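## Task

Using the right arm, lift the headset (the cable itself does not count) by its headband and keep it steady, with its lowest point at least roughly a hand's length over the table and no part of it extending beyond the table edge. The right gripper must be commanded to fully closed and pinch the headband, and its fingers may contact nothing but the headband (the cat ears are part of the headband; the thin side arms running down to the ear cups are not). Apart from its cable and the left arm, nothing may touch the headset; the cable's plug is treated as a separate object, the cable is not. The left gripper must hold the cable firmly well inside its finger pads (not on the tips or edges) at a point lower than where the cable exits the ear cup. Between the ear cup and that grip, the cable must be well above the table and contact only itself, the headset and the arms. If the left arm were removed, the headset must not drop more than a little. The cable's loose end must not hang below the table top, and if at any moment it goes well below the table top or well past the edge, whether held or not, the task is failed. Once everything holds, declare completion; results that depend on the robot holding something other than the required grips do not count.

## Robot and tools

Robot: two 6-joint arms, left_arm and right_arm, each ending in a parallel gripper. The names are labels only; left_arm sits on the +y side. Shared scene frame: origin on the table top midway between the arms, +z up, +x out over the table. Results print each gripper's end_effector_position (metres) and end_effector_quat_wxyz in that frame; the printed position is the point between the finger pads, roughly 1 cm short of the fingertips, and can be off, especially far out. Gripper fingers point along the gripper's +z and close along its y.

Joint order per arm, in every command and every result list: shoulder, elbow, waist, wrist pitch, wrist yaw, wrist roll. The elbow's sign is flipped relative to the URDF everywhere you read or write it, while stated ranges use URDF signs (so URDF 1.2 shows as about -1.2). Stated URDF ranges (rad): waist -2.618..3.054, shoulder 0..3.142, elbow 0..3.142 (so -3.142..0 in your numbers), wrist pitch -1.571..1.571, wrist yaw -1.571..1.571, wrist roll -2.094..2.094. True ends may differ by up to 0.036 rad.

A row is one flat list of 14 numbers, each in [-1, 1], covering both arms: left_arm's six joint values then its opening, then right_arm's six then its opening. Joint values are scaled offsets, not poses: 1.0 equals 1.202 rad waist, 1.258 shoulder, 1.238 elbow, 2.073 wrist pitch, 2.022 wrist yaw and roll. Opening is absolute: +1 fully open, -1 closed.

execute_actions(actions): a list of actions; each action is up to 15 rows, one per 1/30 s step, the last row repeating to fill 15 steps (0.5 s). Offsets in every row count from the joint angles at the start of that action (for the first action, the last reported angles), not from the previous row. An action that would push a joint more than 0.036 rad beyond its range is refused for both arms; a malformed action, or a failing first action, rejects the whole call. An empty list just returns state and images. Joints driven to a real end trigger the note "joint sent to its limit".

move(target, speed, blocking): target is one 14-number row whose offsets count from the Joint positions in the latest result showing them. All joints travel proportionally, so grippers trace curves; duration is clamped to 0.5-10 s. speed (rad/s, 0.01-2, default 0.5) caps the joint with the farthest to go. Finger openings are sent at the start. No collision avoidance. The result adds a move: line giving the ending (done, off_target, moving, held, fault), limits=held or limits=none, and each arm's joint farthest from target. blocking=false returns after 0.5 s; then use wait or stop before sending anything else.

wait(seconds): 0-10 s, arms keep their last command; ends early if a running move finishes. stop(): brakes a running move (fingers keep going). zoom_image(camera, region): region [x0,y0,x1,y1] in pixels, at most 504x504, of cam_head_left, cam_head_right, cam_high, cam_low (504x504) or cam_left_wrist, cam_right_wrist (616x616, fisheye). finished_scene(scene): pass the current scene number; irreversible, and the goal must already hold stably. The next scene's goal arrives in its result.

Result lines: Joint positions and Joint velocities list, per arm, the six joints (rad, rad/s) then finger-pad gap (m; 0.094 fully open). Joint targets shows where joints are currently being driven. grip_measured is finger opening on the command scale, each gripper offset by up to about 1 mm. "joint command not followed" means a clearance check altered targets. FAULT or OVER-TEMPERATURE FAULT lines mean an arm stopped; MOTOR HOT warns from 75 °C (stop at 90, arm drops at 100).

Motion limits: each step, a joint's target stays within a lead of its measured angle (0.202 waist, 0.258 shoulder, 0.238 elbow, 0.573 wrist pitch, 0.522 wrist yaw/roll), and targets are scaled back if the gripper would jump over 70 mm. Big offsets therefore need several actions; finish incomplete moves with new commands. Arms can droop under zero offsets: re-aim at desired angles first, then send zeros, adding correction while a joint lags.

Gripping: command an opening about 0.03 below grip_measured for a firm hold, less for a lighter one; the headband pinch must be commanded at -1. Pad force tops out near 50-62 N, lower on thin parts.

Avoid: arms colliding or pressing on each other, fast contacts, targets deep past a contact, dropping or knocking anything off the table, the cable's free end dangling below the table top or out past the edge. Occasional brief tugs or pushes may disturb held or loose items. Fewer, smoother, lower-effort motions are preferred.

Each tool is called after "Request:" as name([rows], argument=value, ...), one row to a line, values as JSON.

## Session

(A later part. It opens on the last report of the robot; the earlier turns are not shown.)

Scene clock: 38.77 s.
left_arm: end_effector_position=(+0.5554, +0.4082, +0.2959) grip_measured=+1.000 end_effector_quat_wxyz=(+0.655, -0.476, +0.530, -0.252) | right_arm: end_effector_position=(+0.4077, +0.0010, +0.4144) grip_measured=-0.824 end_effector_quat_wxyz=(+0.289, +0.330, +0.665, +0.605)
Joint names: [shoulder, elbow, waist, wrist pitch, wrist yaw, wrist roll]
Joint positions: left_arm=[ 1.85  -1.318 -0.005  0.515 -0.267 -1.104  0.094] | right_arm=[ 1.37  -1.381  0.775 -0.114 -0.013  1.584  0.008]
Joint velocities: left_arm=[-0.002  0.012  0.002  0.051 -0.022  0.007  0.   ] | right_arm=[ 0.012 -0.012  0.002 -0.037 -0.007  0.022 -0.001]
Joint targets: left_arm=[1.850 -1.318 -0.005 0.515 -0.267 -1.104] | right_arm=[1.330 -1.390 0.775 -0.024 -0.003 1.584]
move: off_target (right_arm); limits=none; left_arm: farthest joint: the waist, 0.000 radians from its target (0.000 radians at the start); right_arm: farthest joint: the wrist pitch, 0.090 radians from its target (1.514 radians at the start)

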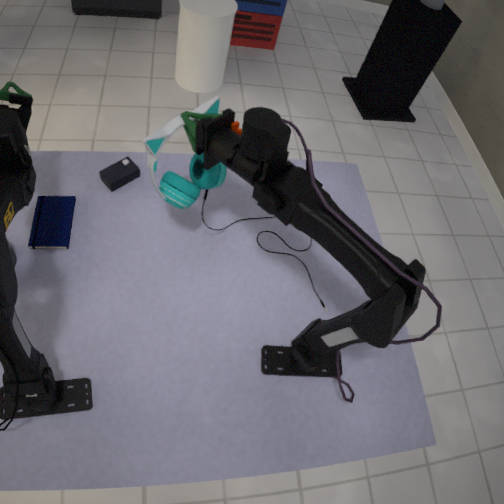

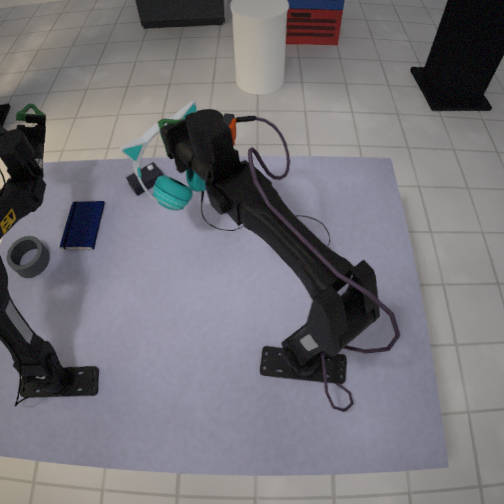

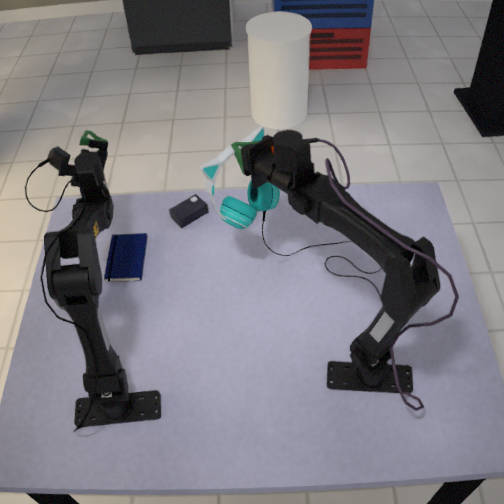

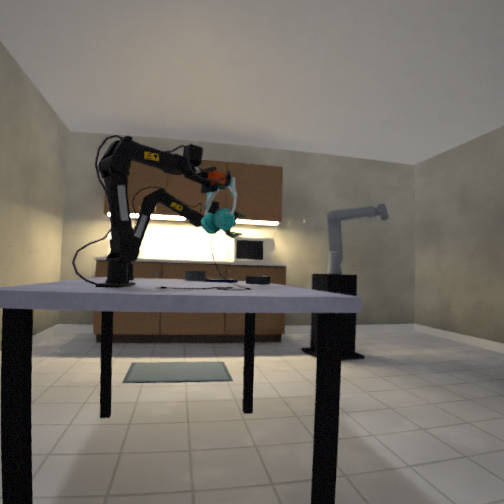

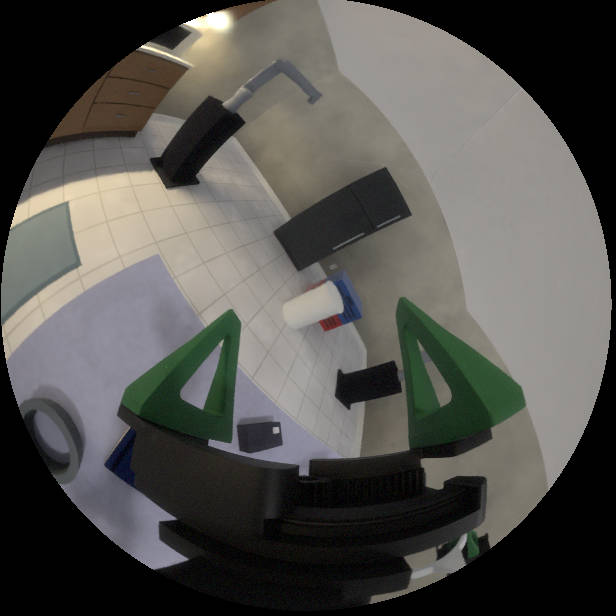

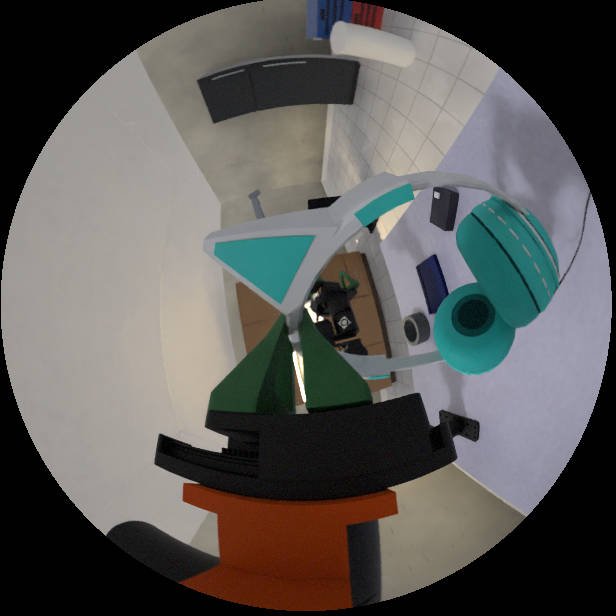

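Request:
move(target=[-0.2,0.66,-0.68,0.28,0.132,0.545,1,-0.03,-0.007,0,0.04,0,0,-1], speed=0.7)

Scene clock: 46.03 s.
left_arm: end_effector_position=(+0.3220, +0.0157, +0.1692) grip_measured=+1.000 end_effector_quat_wxyz=(+0.640, +0.249, +0.686, -0.240) | right_arm: end_effector_position=(+0.4062, +0.0006, +0.4085) grip_measured=-0.827 end_effector_quat_wxyz=(+0.285, +0.331, +0.670, +0.600)
Joint names: [shoulder, elbow, waist, wrist pitch, wrist yaw, wrist roll]
Joint positions: left_arm=[ 1.635 -0.501 -0.819  1.069 -0.009 -0.01   0.094] | right_arm=[ 1.364 -1.366  0.776 -0.119 -0.015  1.585  0.008]
Joint velocities: left_arm=[-0.012  0.002 -0.017 -0.037  0.037  0.022  0.   ] | right_arm=[-0.002  0.017 -0.017 -0.007 -0.11  -0.051 -0.001]
Joint targets: left_arm=[1.599 -0.501 -0.823 1.096 0.000 -0.002] | right_arm=[1.332 -1.390 0.775 -0.031 -0.014 1.585]
move: off_target (left_arm, right_arm); limits=none; left_arm: farthest joint: the shoulder, 0.037 radians from its target (0.252 radians at the start); right_arm: farthest joint: the wrist pitch, 0.088 radians from its target (0.083 radians at the start)

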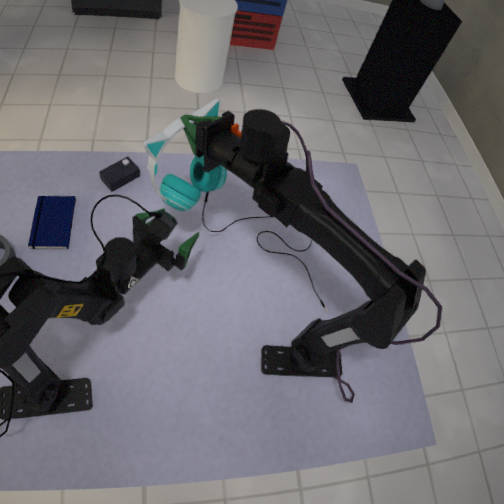

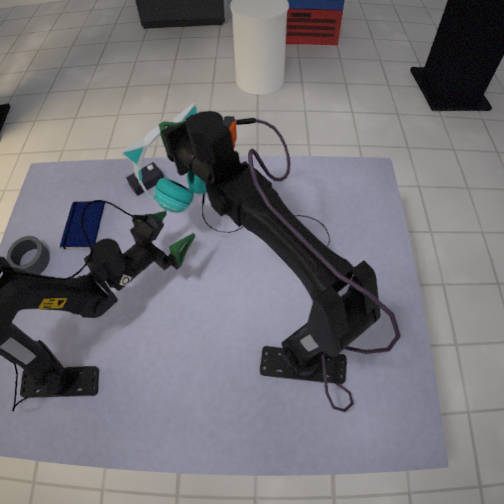

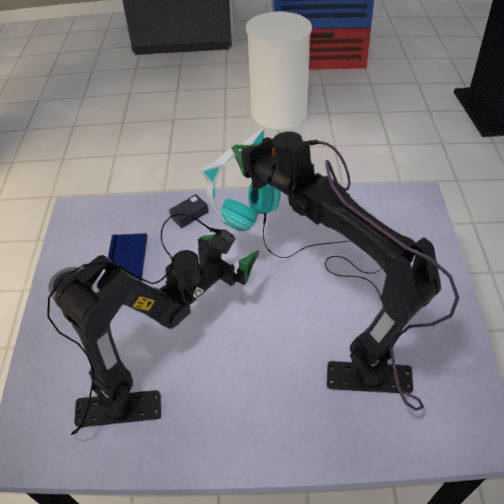

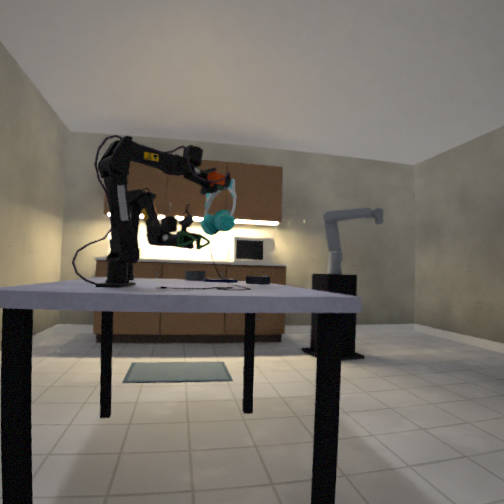

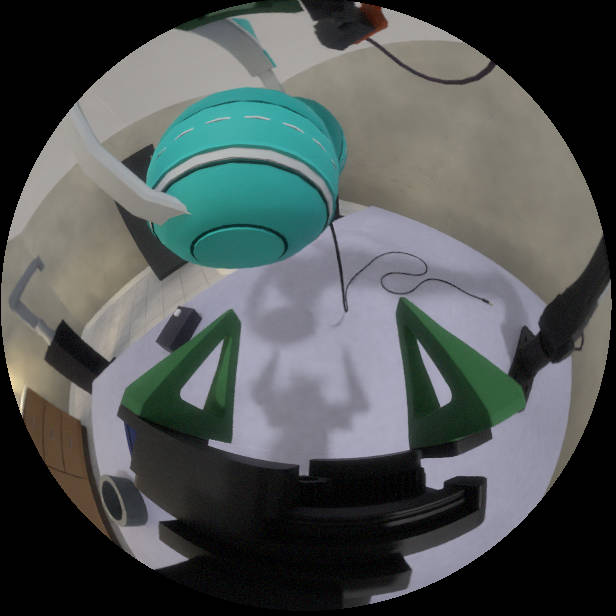

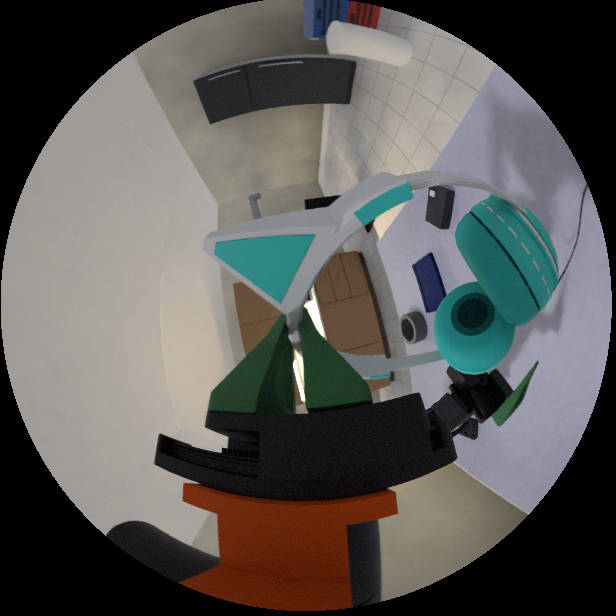

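Request:
move(target=[0.15,0,-0.02,0.05,0,0,1,-0.03,-0.17,0,-0.03,0,0,-1], speed=0.3)

Request:
move(target=[0.2,-0.28,0,-0.04,0,0,1,-0.03,-0.015,0,0.04,0,0,-1], speed=0.3)

Scene clock: 51.13 s.
left_arm: end_effector_position=(+0.3232, +0.0077, +0.1114) grip_measured=+1.000 end_effector_quat_wxyz=(+0.603, +0.266, +0.716, -0.229) | right_arm: end_effector_position=(+0.3959, -0.0072, +0.4584) grip_measured=-0.827 end_effector_quat_wxyz=(+0.291, +0.326, +0.658, +0.613)
Joint names: [shoulder, elbow, waist, wrist pitch, wrist yaw, wrist roll]
Joint positions: left_arm=[ 1.815 -0.501 -0.83   1.146 -0.009 -0.009  0.094] | right_arm=[ 1.364 -1.536  0.776 -0.252 -0.015  1.587  0.008]
Joint velocities: left_arm=[ 0.027 -0.007  0.007  0.022  0.037 -0.007  0.   ] | right_arm=[-0.017  0.002  0.002  0.022  0.051 -0.007  0.001]
Joint targets: left_arm=[1.824 -0.501 -0.842 1.173 -0.010 -0.010] | right_arm=[1.326 -1.577 0.776 -0.182 -0.015 1.585]
move: off_target (left_arm, right_arm); limits=none; left_arm: farthest joint: the wrist pitch, 0.027 radians from its target (0.103 radians at the start); right_arm: farthest joint: the wrist pitch, 0.071 radians from its target (0.062 radians at the start)

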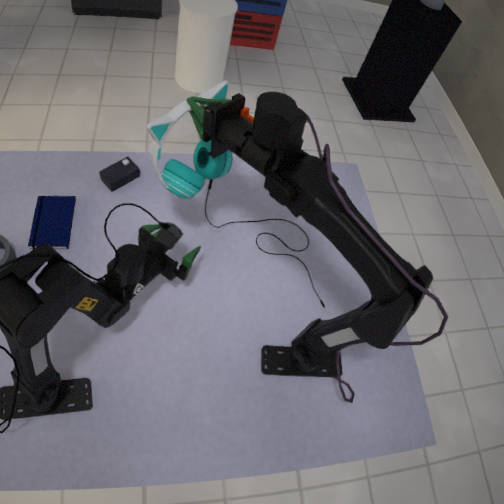

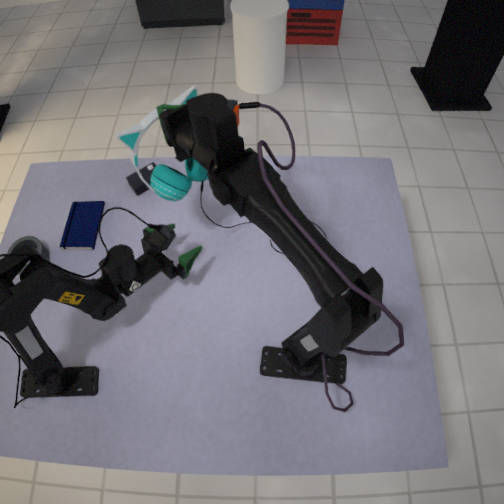

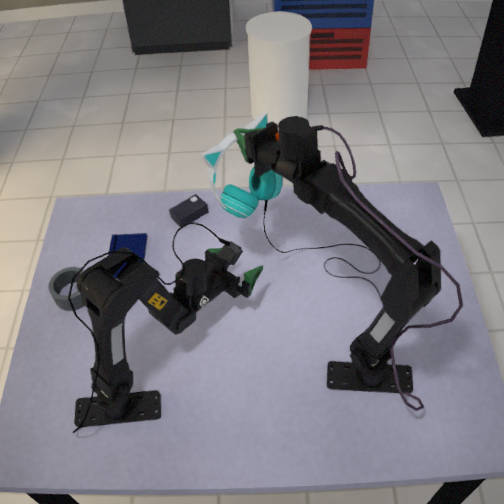

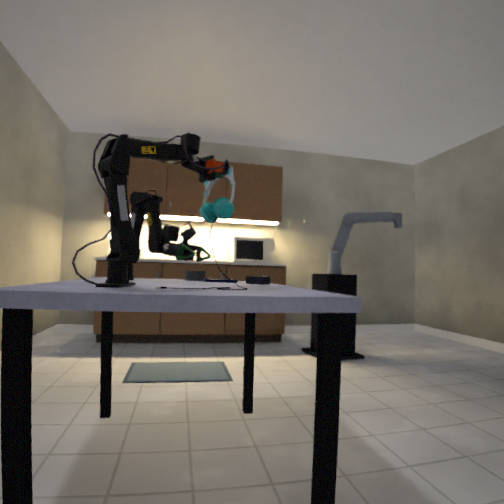

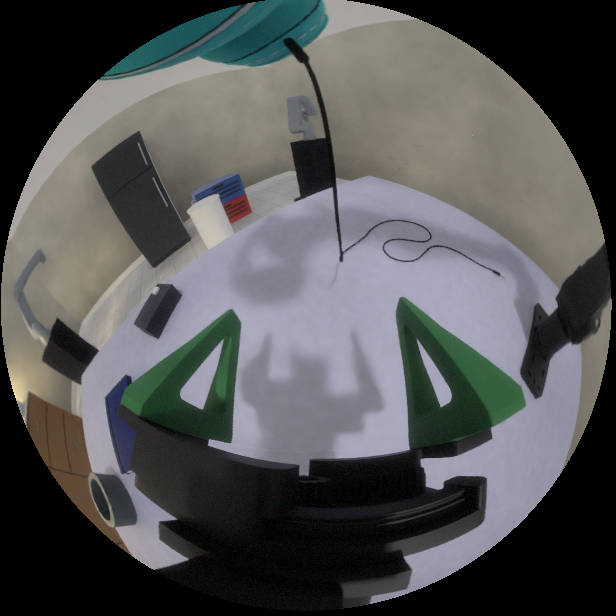

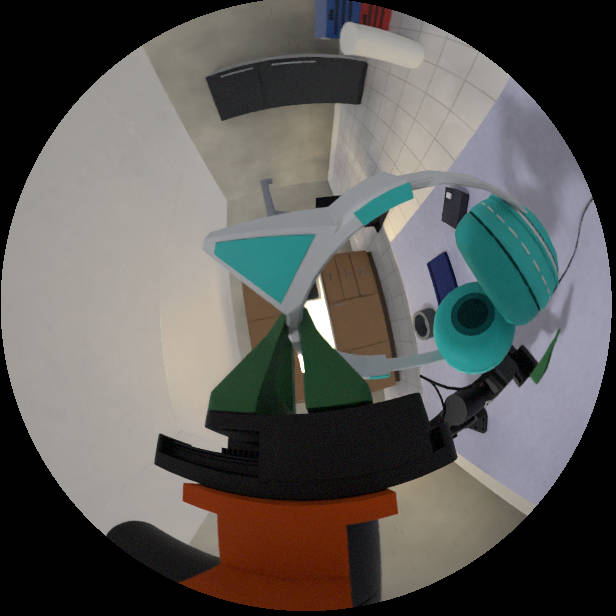

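Scene clock: 52.73 s.
left_arm: end_effector_position=(+0.3802, -0.0430, +0.0992) grip_measured=+1.000 end_effector_quat_wxyz=(+0.604, +0.266, +0.716, -0.229) | right_arm: end_effector_position=(+0.3965, -0.0067, +0.4509) grip_measured=-0.827 end_effector_quat_wxyz=(+0.287, +0.329, +0.664, +0.607)
Joint names: [shoulder, elbow, waist, wrist pitch, wrist yaw, wrist roll]
Joint positions: left_arm=[ 2.056 -0.82  -0.83   1.069 -0.009 -0.009  0.094] | right_arm=[ 1.364 -1.525  0.776 -0.259 -0.015  1.588  0.008]
Joint velocities: left_arm=[-0.017  0.002 -0.007 -0.037 -0.095 -0.051  0.   ] | right_arm=[-0.002  0.012 -0.017  0.007 -0.081 -0.037 -0.   ]
Joint targets: left_arm=[2.067 -0.848 -0.830 1.063 -0.009 -0.009] | right_arm=[1.326 -1.555 0.776 -0.169 -0.015 1.587]
move: off_target (left_arm, right_arm); limits=none; left_arm: farthest joint: the elbow, 0.027 radians from its target (0.347 radians at the start); right_arm: farthest joint: the wrist pitch, 0.090 radians from its target (0.083 radians at the start)

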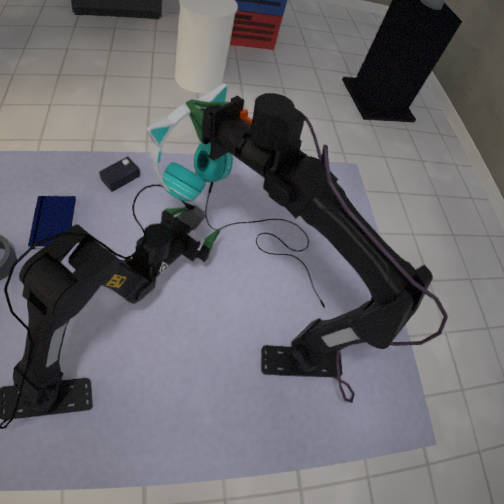

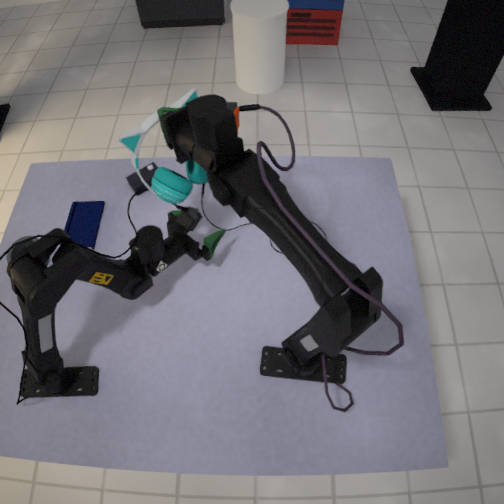

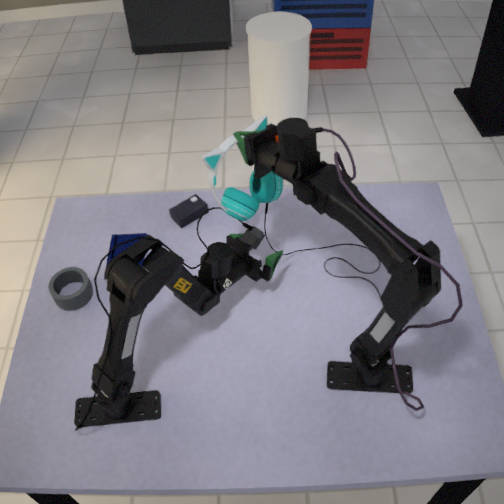

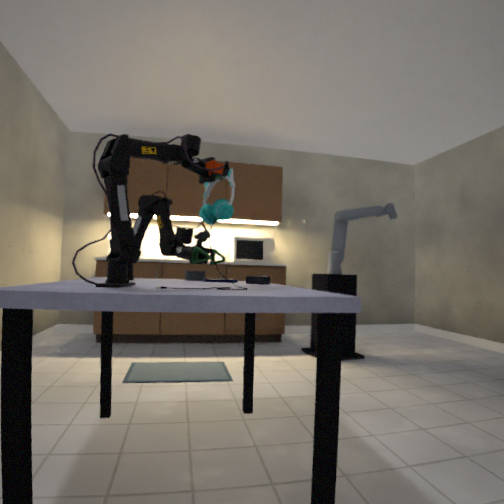

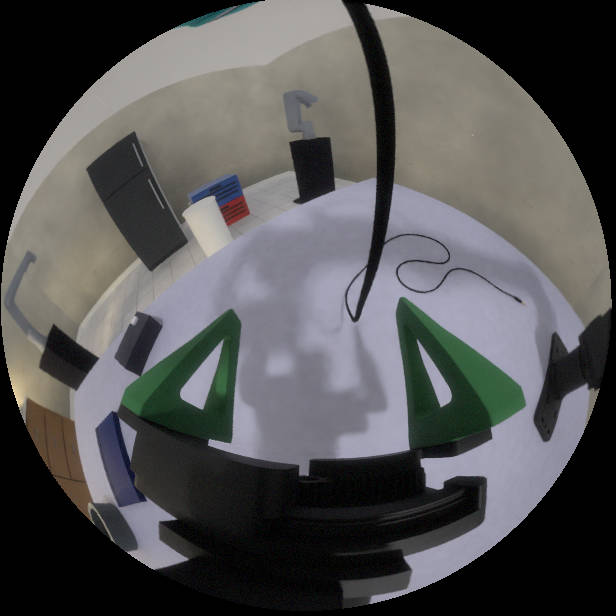

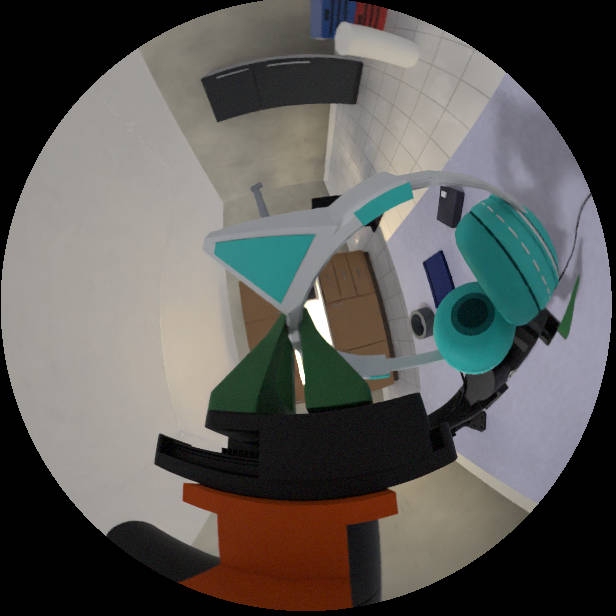

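Request:
move(target=[0.06,-0.13,-0.02,0.1,0,0,1,-0.03,-0.024,0,0.04,0,0,-1], speed=0.3)

Request:
move(target=[0,-0.02,0,0,0,0,-1,-0.03,-0.024,0,0.04,0,0,-1])

Scene clock: 57.60 s.
left_arm: end_effector_position=(+0.3989, -0.0697, +0.1552) grip_measured=+1.000 end_effector_quat_wxyz=(+0.679, +0.242, +0.641, -0.264) | right_arm: end_effector_position=(+0.3972, -0.0062, +0.4505) grip_measured=-0.827 end_effector_quat_wxyz=(+0.285, +0.331, +0.661, +0.610)
Joint names: [shoulder, elbow, waist, wrist pitch, wrist yaw, wrist roll]
Joint positions: left_arm=[ 2.125 -0.951 -0.843  1.234 -0.009 -0.009  0.094] | right_arm=[ 1.364 -1.517  0.776 -0.246 -0.015  1.596  0.008]
Joint velocities: left_arm=[-0.007 -0.002  0.007  0.007 -0.037 -0.037  0.   ] | right_arm=[ 0.002  0.012 -0.012 -0.081 -0.037 -0.051 -0.   ]
Joint targets: left_arm=[2.132 -0.981 -0.854 1.277 -0.009 -0.009] | right_arm=[1.326 -1.555 0.776 -0.176 -0.015 1.588]
move: off_target (left_arm, right_arm); limits=none; left_arm: farthest joint: the wrist pitch, 0.042 radians from its target (0.207 radians at the start); right_arm: farthest joint: the wrist pitch, 0.070 radians from its target (0.083 radians at the start)

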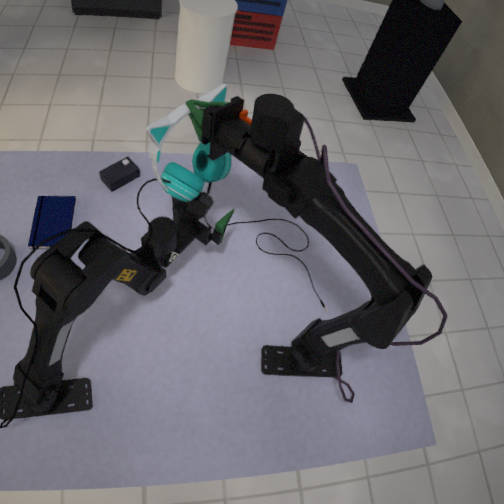

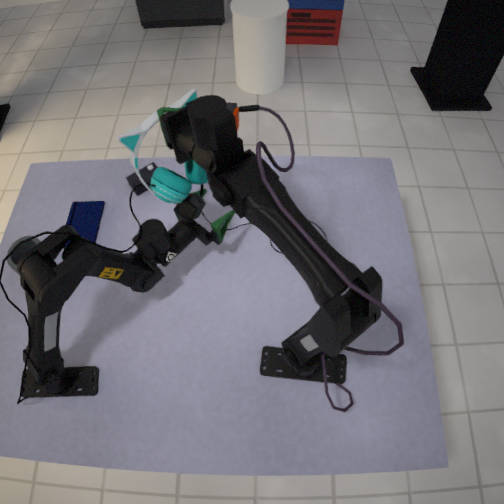

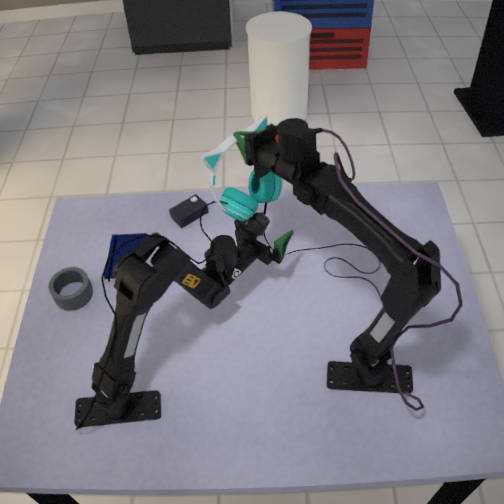

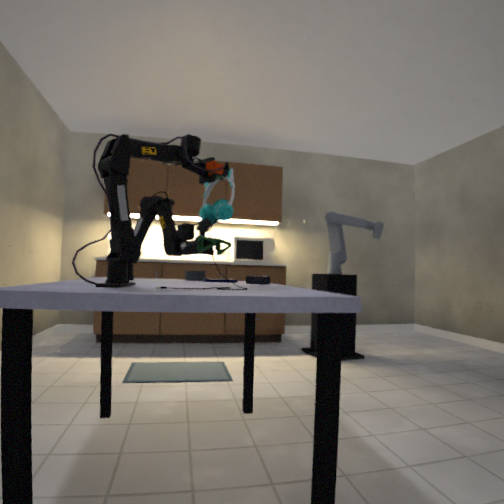

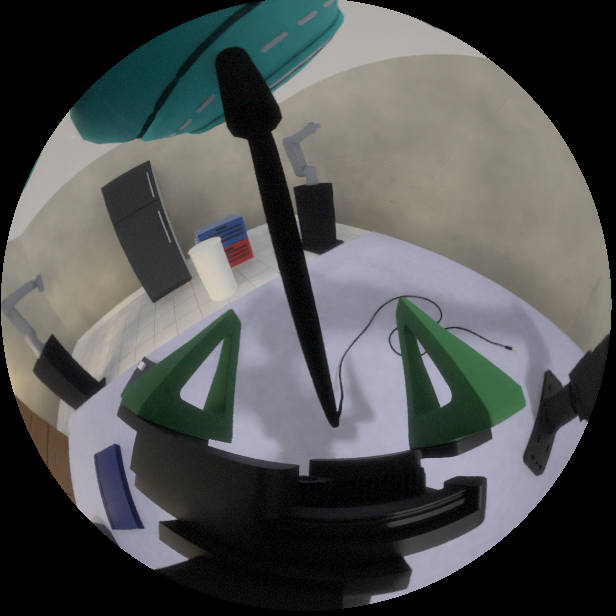

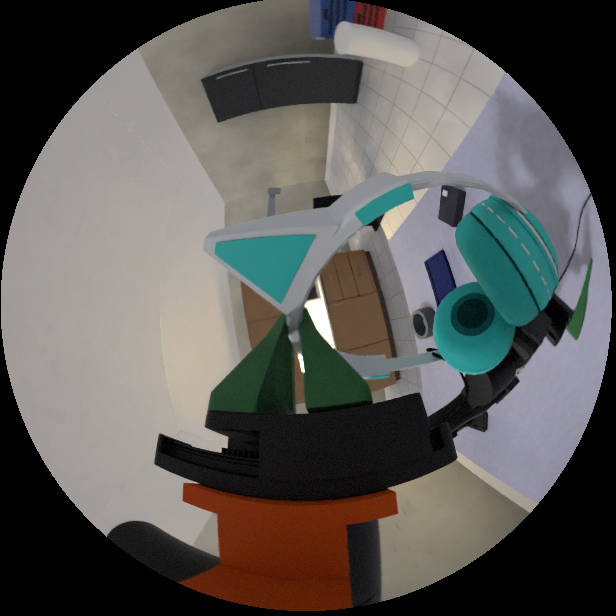

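Scene clock: 58.30 s.
left_arm: end_effector_position=(+0.3989, -0.0698, +0.1531) grip_measured=-0.991 end_effector_quat_wxyz=(+0.676, +0.244, +0.644, -0.262) | right_arm: end_effector_position=(+0.3972, -0.0063, +0.4495) grip_measured=-0.827 end_effector_quat_wxyz=(+0.284, +0.333, +0.662, +0.609)
Joint names: [shoulder, elbow, waist, wrist pitch, wrist yaw, wrist roll]
Joint positions: left_arm=[ 2.125 -0.951 -0.843  1.226 -0.008 -0.007  0.   ] | right_arm=[ 1.364 -1.517  0.776 -0.25  -0.015  1.598  0.008]
Joint velocities: left_arm=[-0.002 -0.002  0.002 -0.007  0.037 -0.022  0.   ] | right_arm=[-0.002  0.002 -0.012 -0.022  0.051 -0.066 -0.   ]
Joint targets: left_arm=[2.125 -0.976 -0.843 1.234 -0.009 -0.009] | right_arm=[1.326 -1.547 0.776 -0.164 -0.015 1.596]
move: off_target (left_arm, right_arm); limits=none; left_arm: farthest joint: the elbow, 0.025 radians from its target (0.025 radians at the start); right_arm: farthest joint: the wrist pitch, 0.087 radians from its target (0.083 radians at the start)

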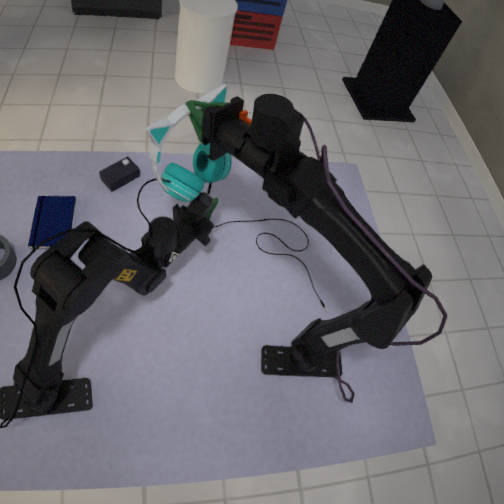

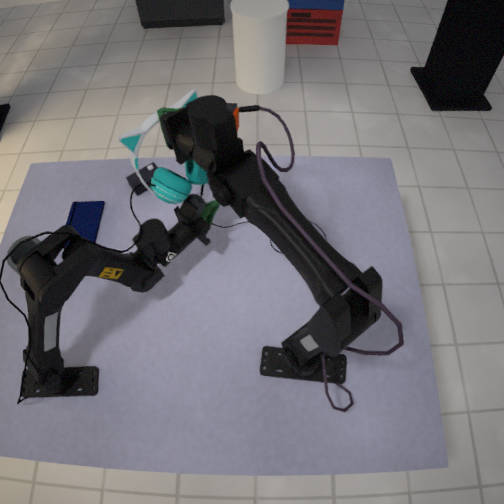

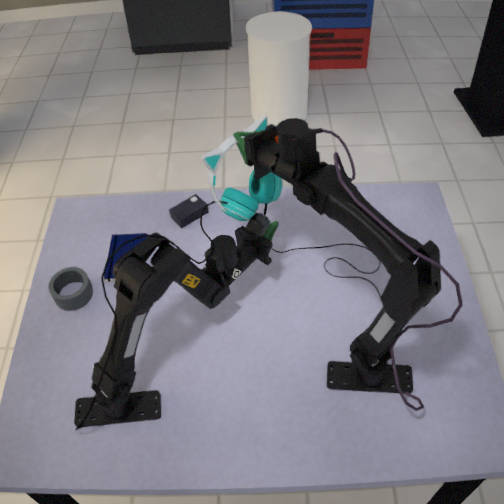

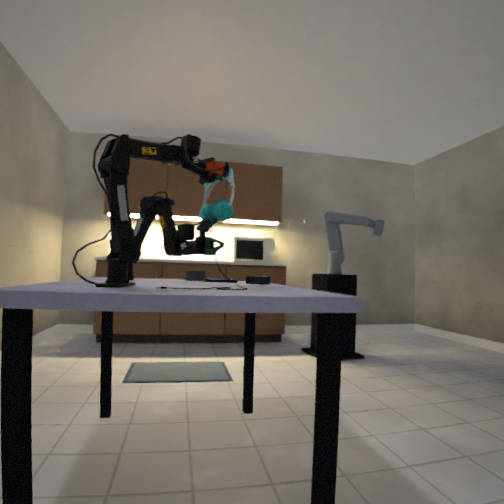

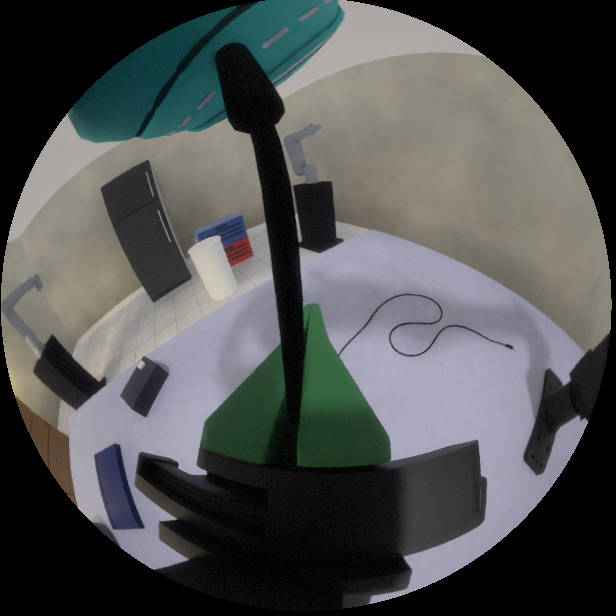

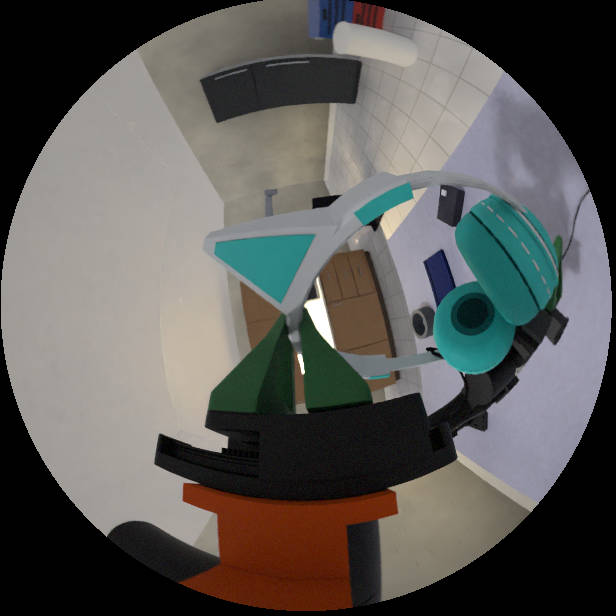

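Too deep, behind the pads; open and back off ~3.5 cm.

Request:
move(target=[-0.1,0.1,0,0.02,0,0,0.3,-0.03,-0.024,0,0.04,0,0,-1], speed=0.2)

Request:
move(target=[-0.01,-0.01,0,0.01,0,0,-1,-0.03,-0.024,0,0.04,0,0,-1])

Scene clock: 62.00 s.
left_arm: end_effector_position=(+0.3800, -0.0528, +0.1551) grip_measured=+0.298 end_effector_quat_wxyz=(+0.668, +0.248, +0.652, -0.259) | right_arm: end_effector_position=(+0.3969, -0.0052, +0.4537) grip_measured=-0.827 end_effector_quat_wxyz=(+0.280, +0.334, +0.654, +0.618)
Joint names: [shoulder, elbow, waist, wrist pitch, wrist yaw, wrist roll]
Joint positions: left_arm=[ 2.035 -0.837 -0.843  1.225 -0.008 -0.006  0.061] | right_arm=[ 1.364 -1.516  0.776 -0.232 -0.021  1.616  0.008]
Joint velocities: left_arm=[-0.017 -0.007  0.002  0.037 -0.007 -0.022 -0.001] | right_arm=[ 0.002  0.022  0.017 -0.022 -0.095  0.081  0.   ]
Joint targets: left_arm=[1.999 -0.827 -0.843 1.267 -0.008 -0.008] | right_arm=[1.326 -1.547 0.776 -0.167 -0.015 1.598]
move: off_target (left_arm, right_arm); limits=none; left_arm: farthest joint: the wrist pitch, 0.043 radians from its target (0.042 radians at the start); right_arm: farthest joint: the wrist pitch, 0.065 radians from its target (0.083 radians at the start)

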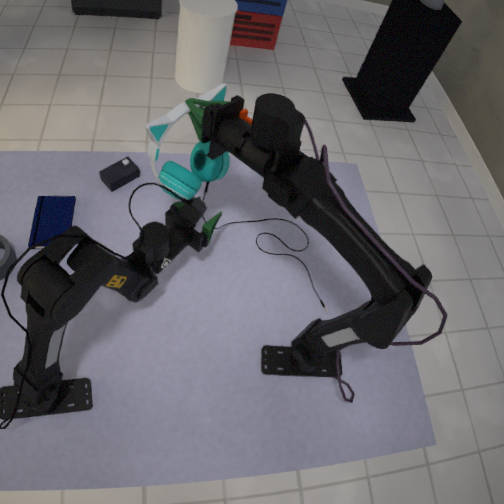

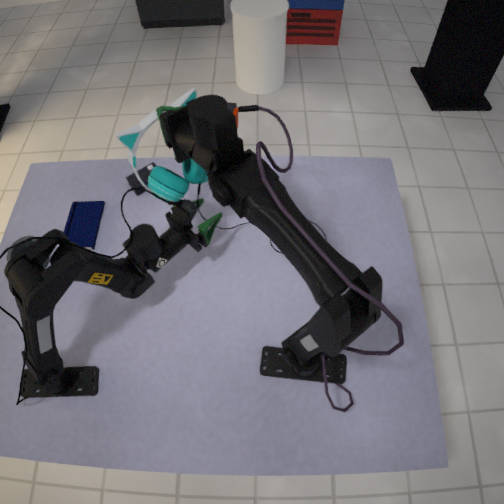

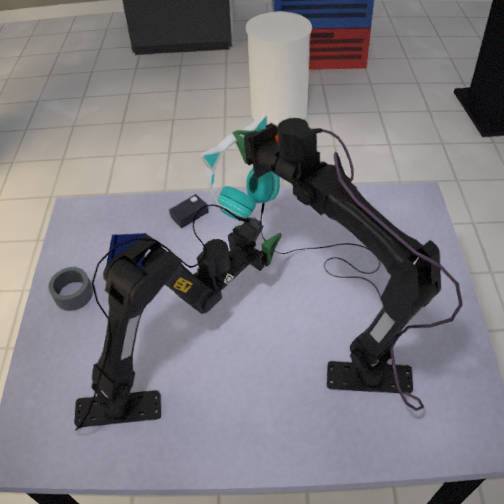

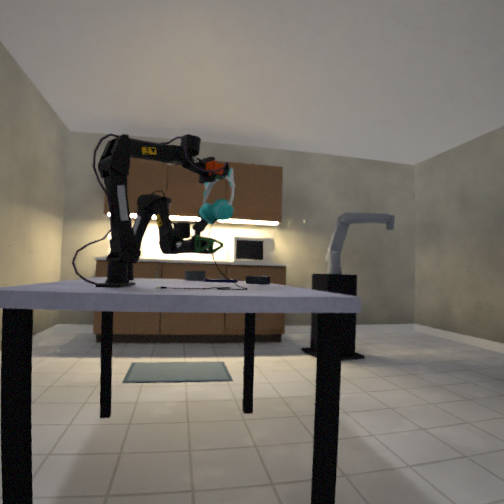

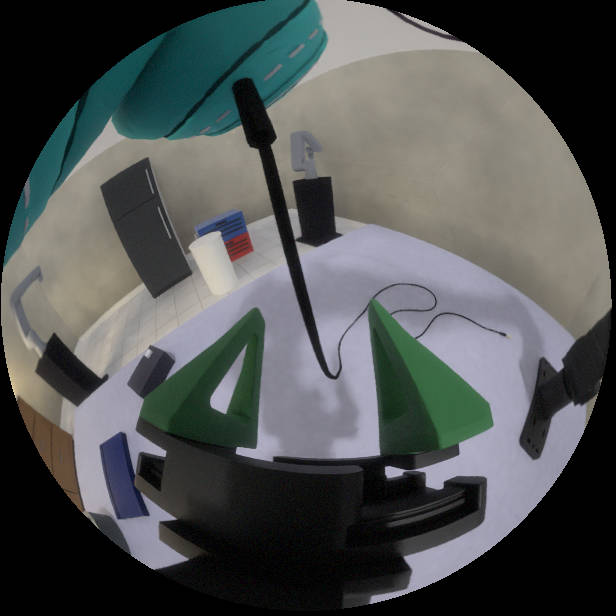

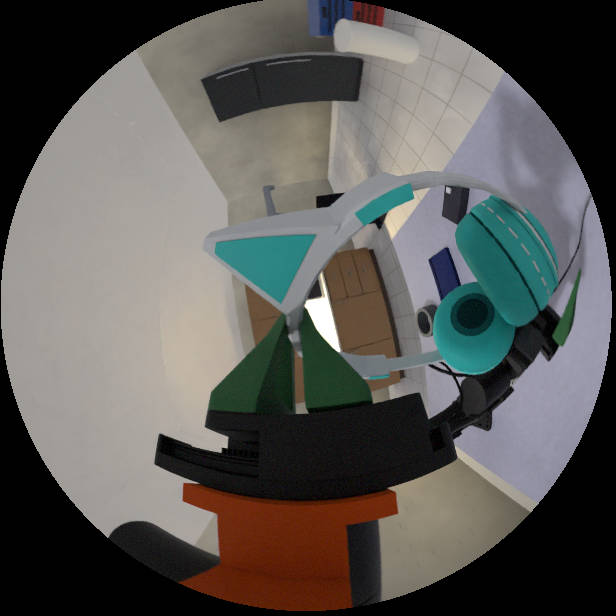

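Scene clock: 62.70 s.
left_arm: end_effector_position=(+0.3800, -0.0528, +0.1533) grip_measured=-0.987 end_effector_quat_wxyz=(+0.666, +0.250, +0.654, -0.258) | right_arm: end_effector_position=(+0.3969, -0.0053, +0.4531) grip_measured=-0.827 end_effector_quat_wxyz=(+0.279, +0.335, +0.655, +0.617)
Joint names: [shoulder, elbow, waist, wrist pitch, wrist yaw, wrist roll]
Joint positions: left_arm=[ 2.035 -0.837 -0.843  1.218 -0.007 -0.004  0.001] | right_arm=[ 1.364 -1.516  0.776 -0.234 -0.021  1.618  0.008]
Joint velocities: left_arm=[ 0.007  0.002  0.002 -0.007 -0.066  0.007  0.001] | right_arm=[-0.012  0.027  0.007 -0.007 -0.095  0.007 -0.001]
Joint targets: left_arm=[2.022 -0.849 -0.843 1.245 -0.008 -0.006] | right_arm=[1.326 -1.546 0.776 -0.149 -0.021 1.616]
move: off_target (left_arm, right_arm); limits=none; left_arm: farthest joint: the wrist pitch, 0.028 radians from its target (0.021 radians at the start); right_arm: farthest joint: the wrist pitch, 0.085 radians from its target (0.083 radians at the start)

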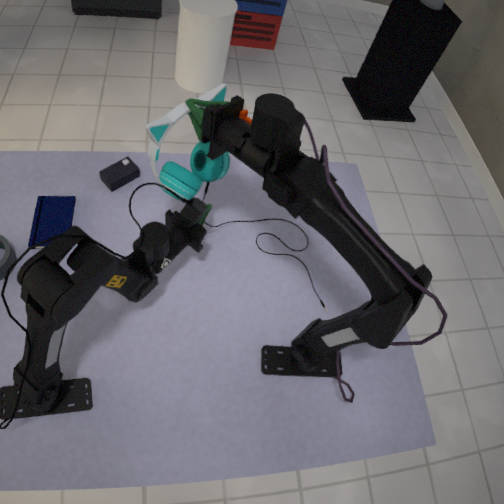

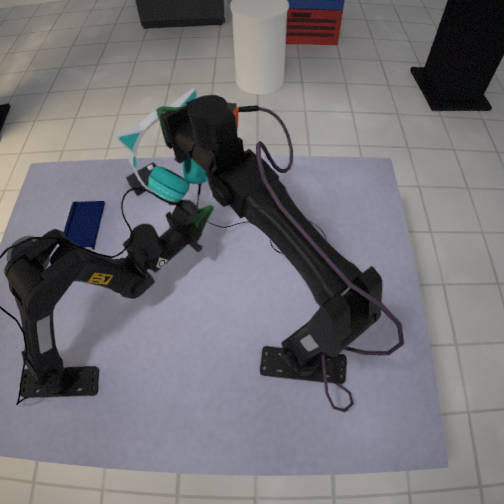

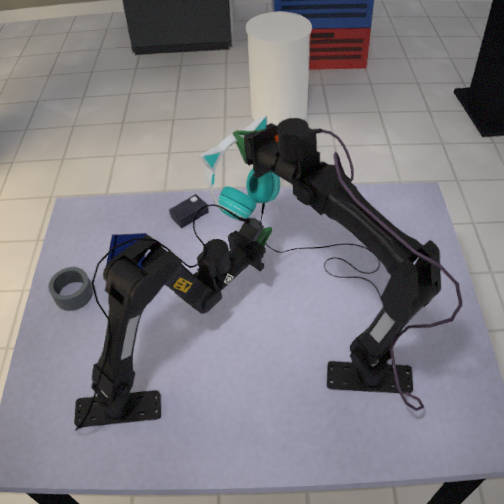

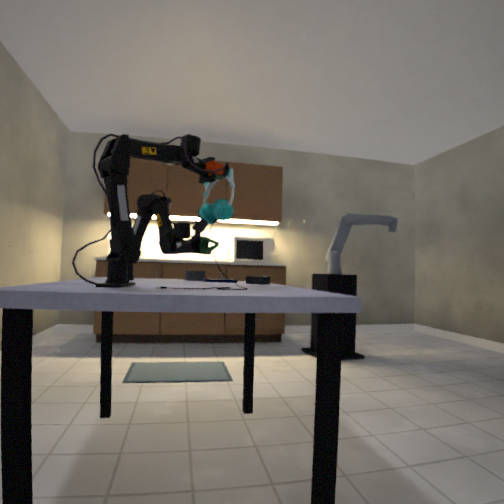

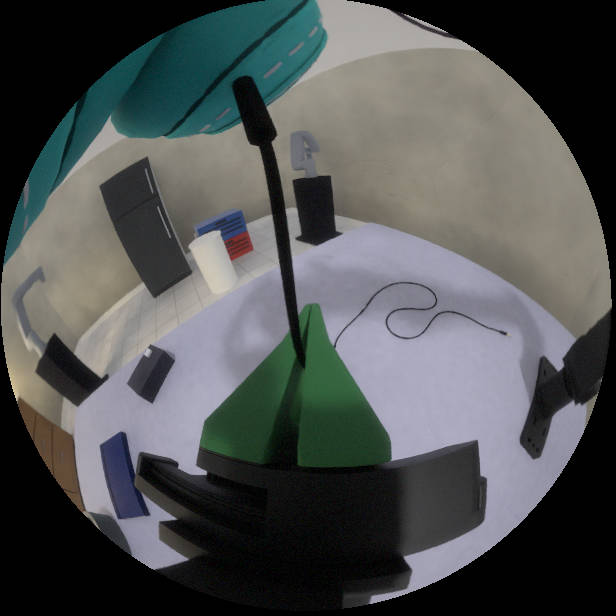

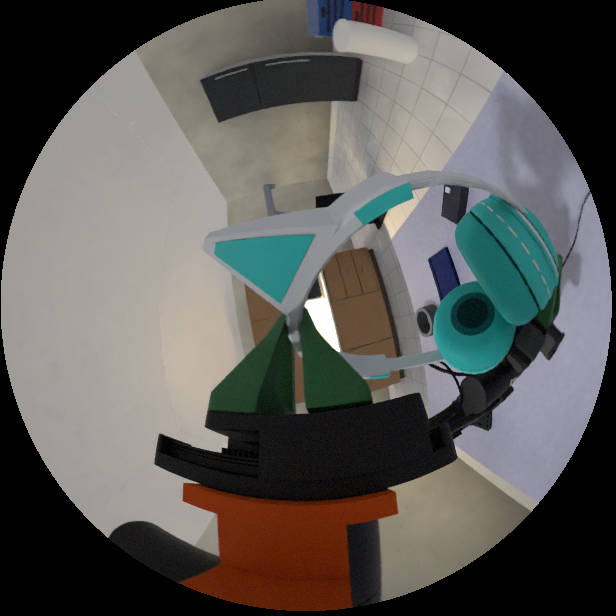

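Request:
finished_scene(scene=1)

The scene is finished: the task was done.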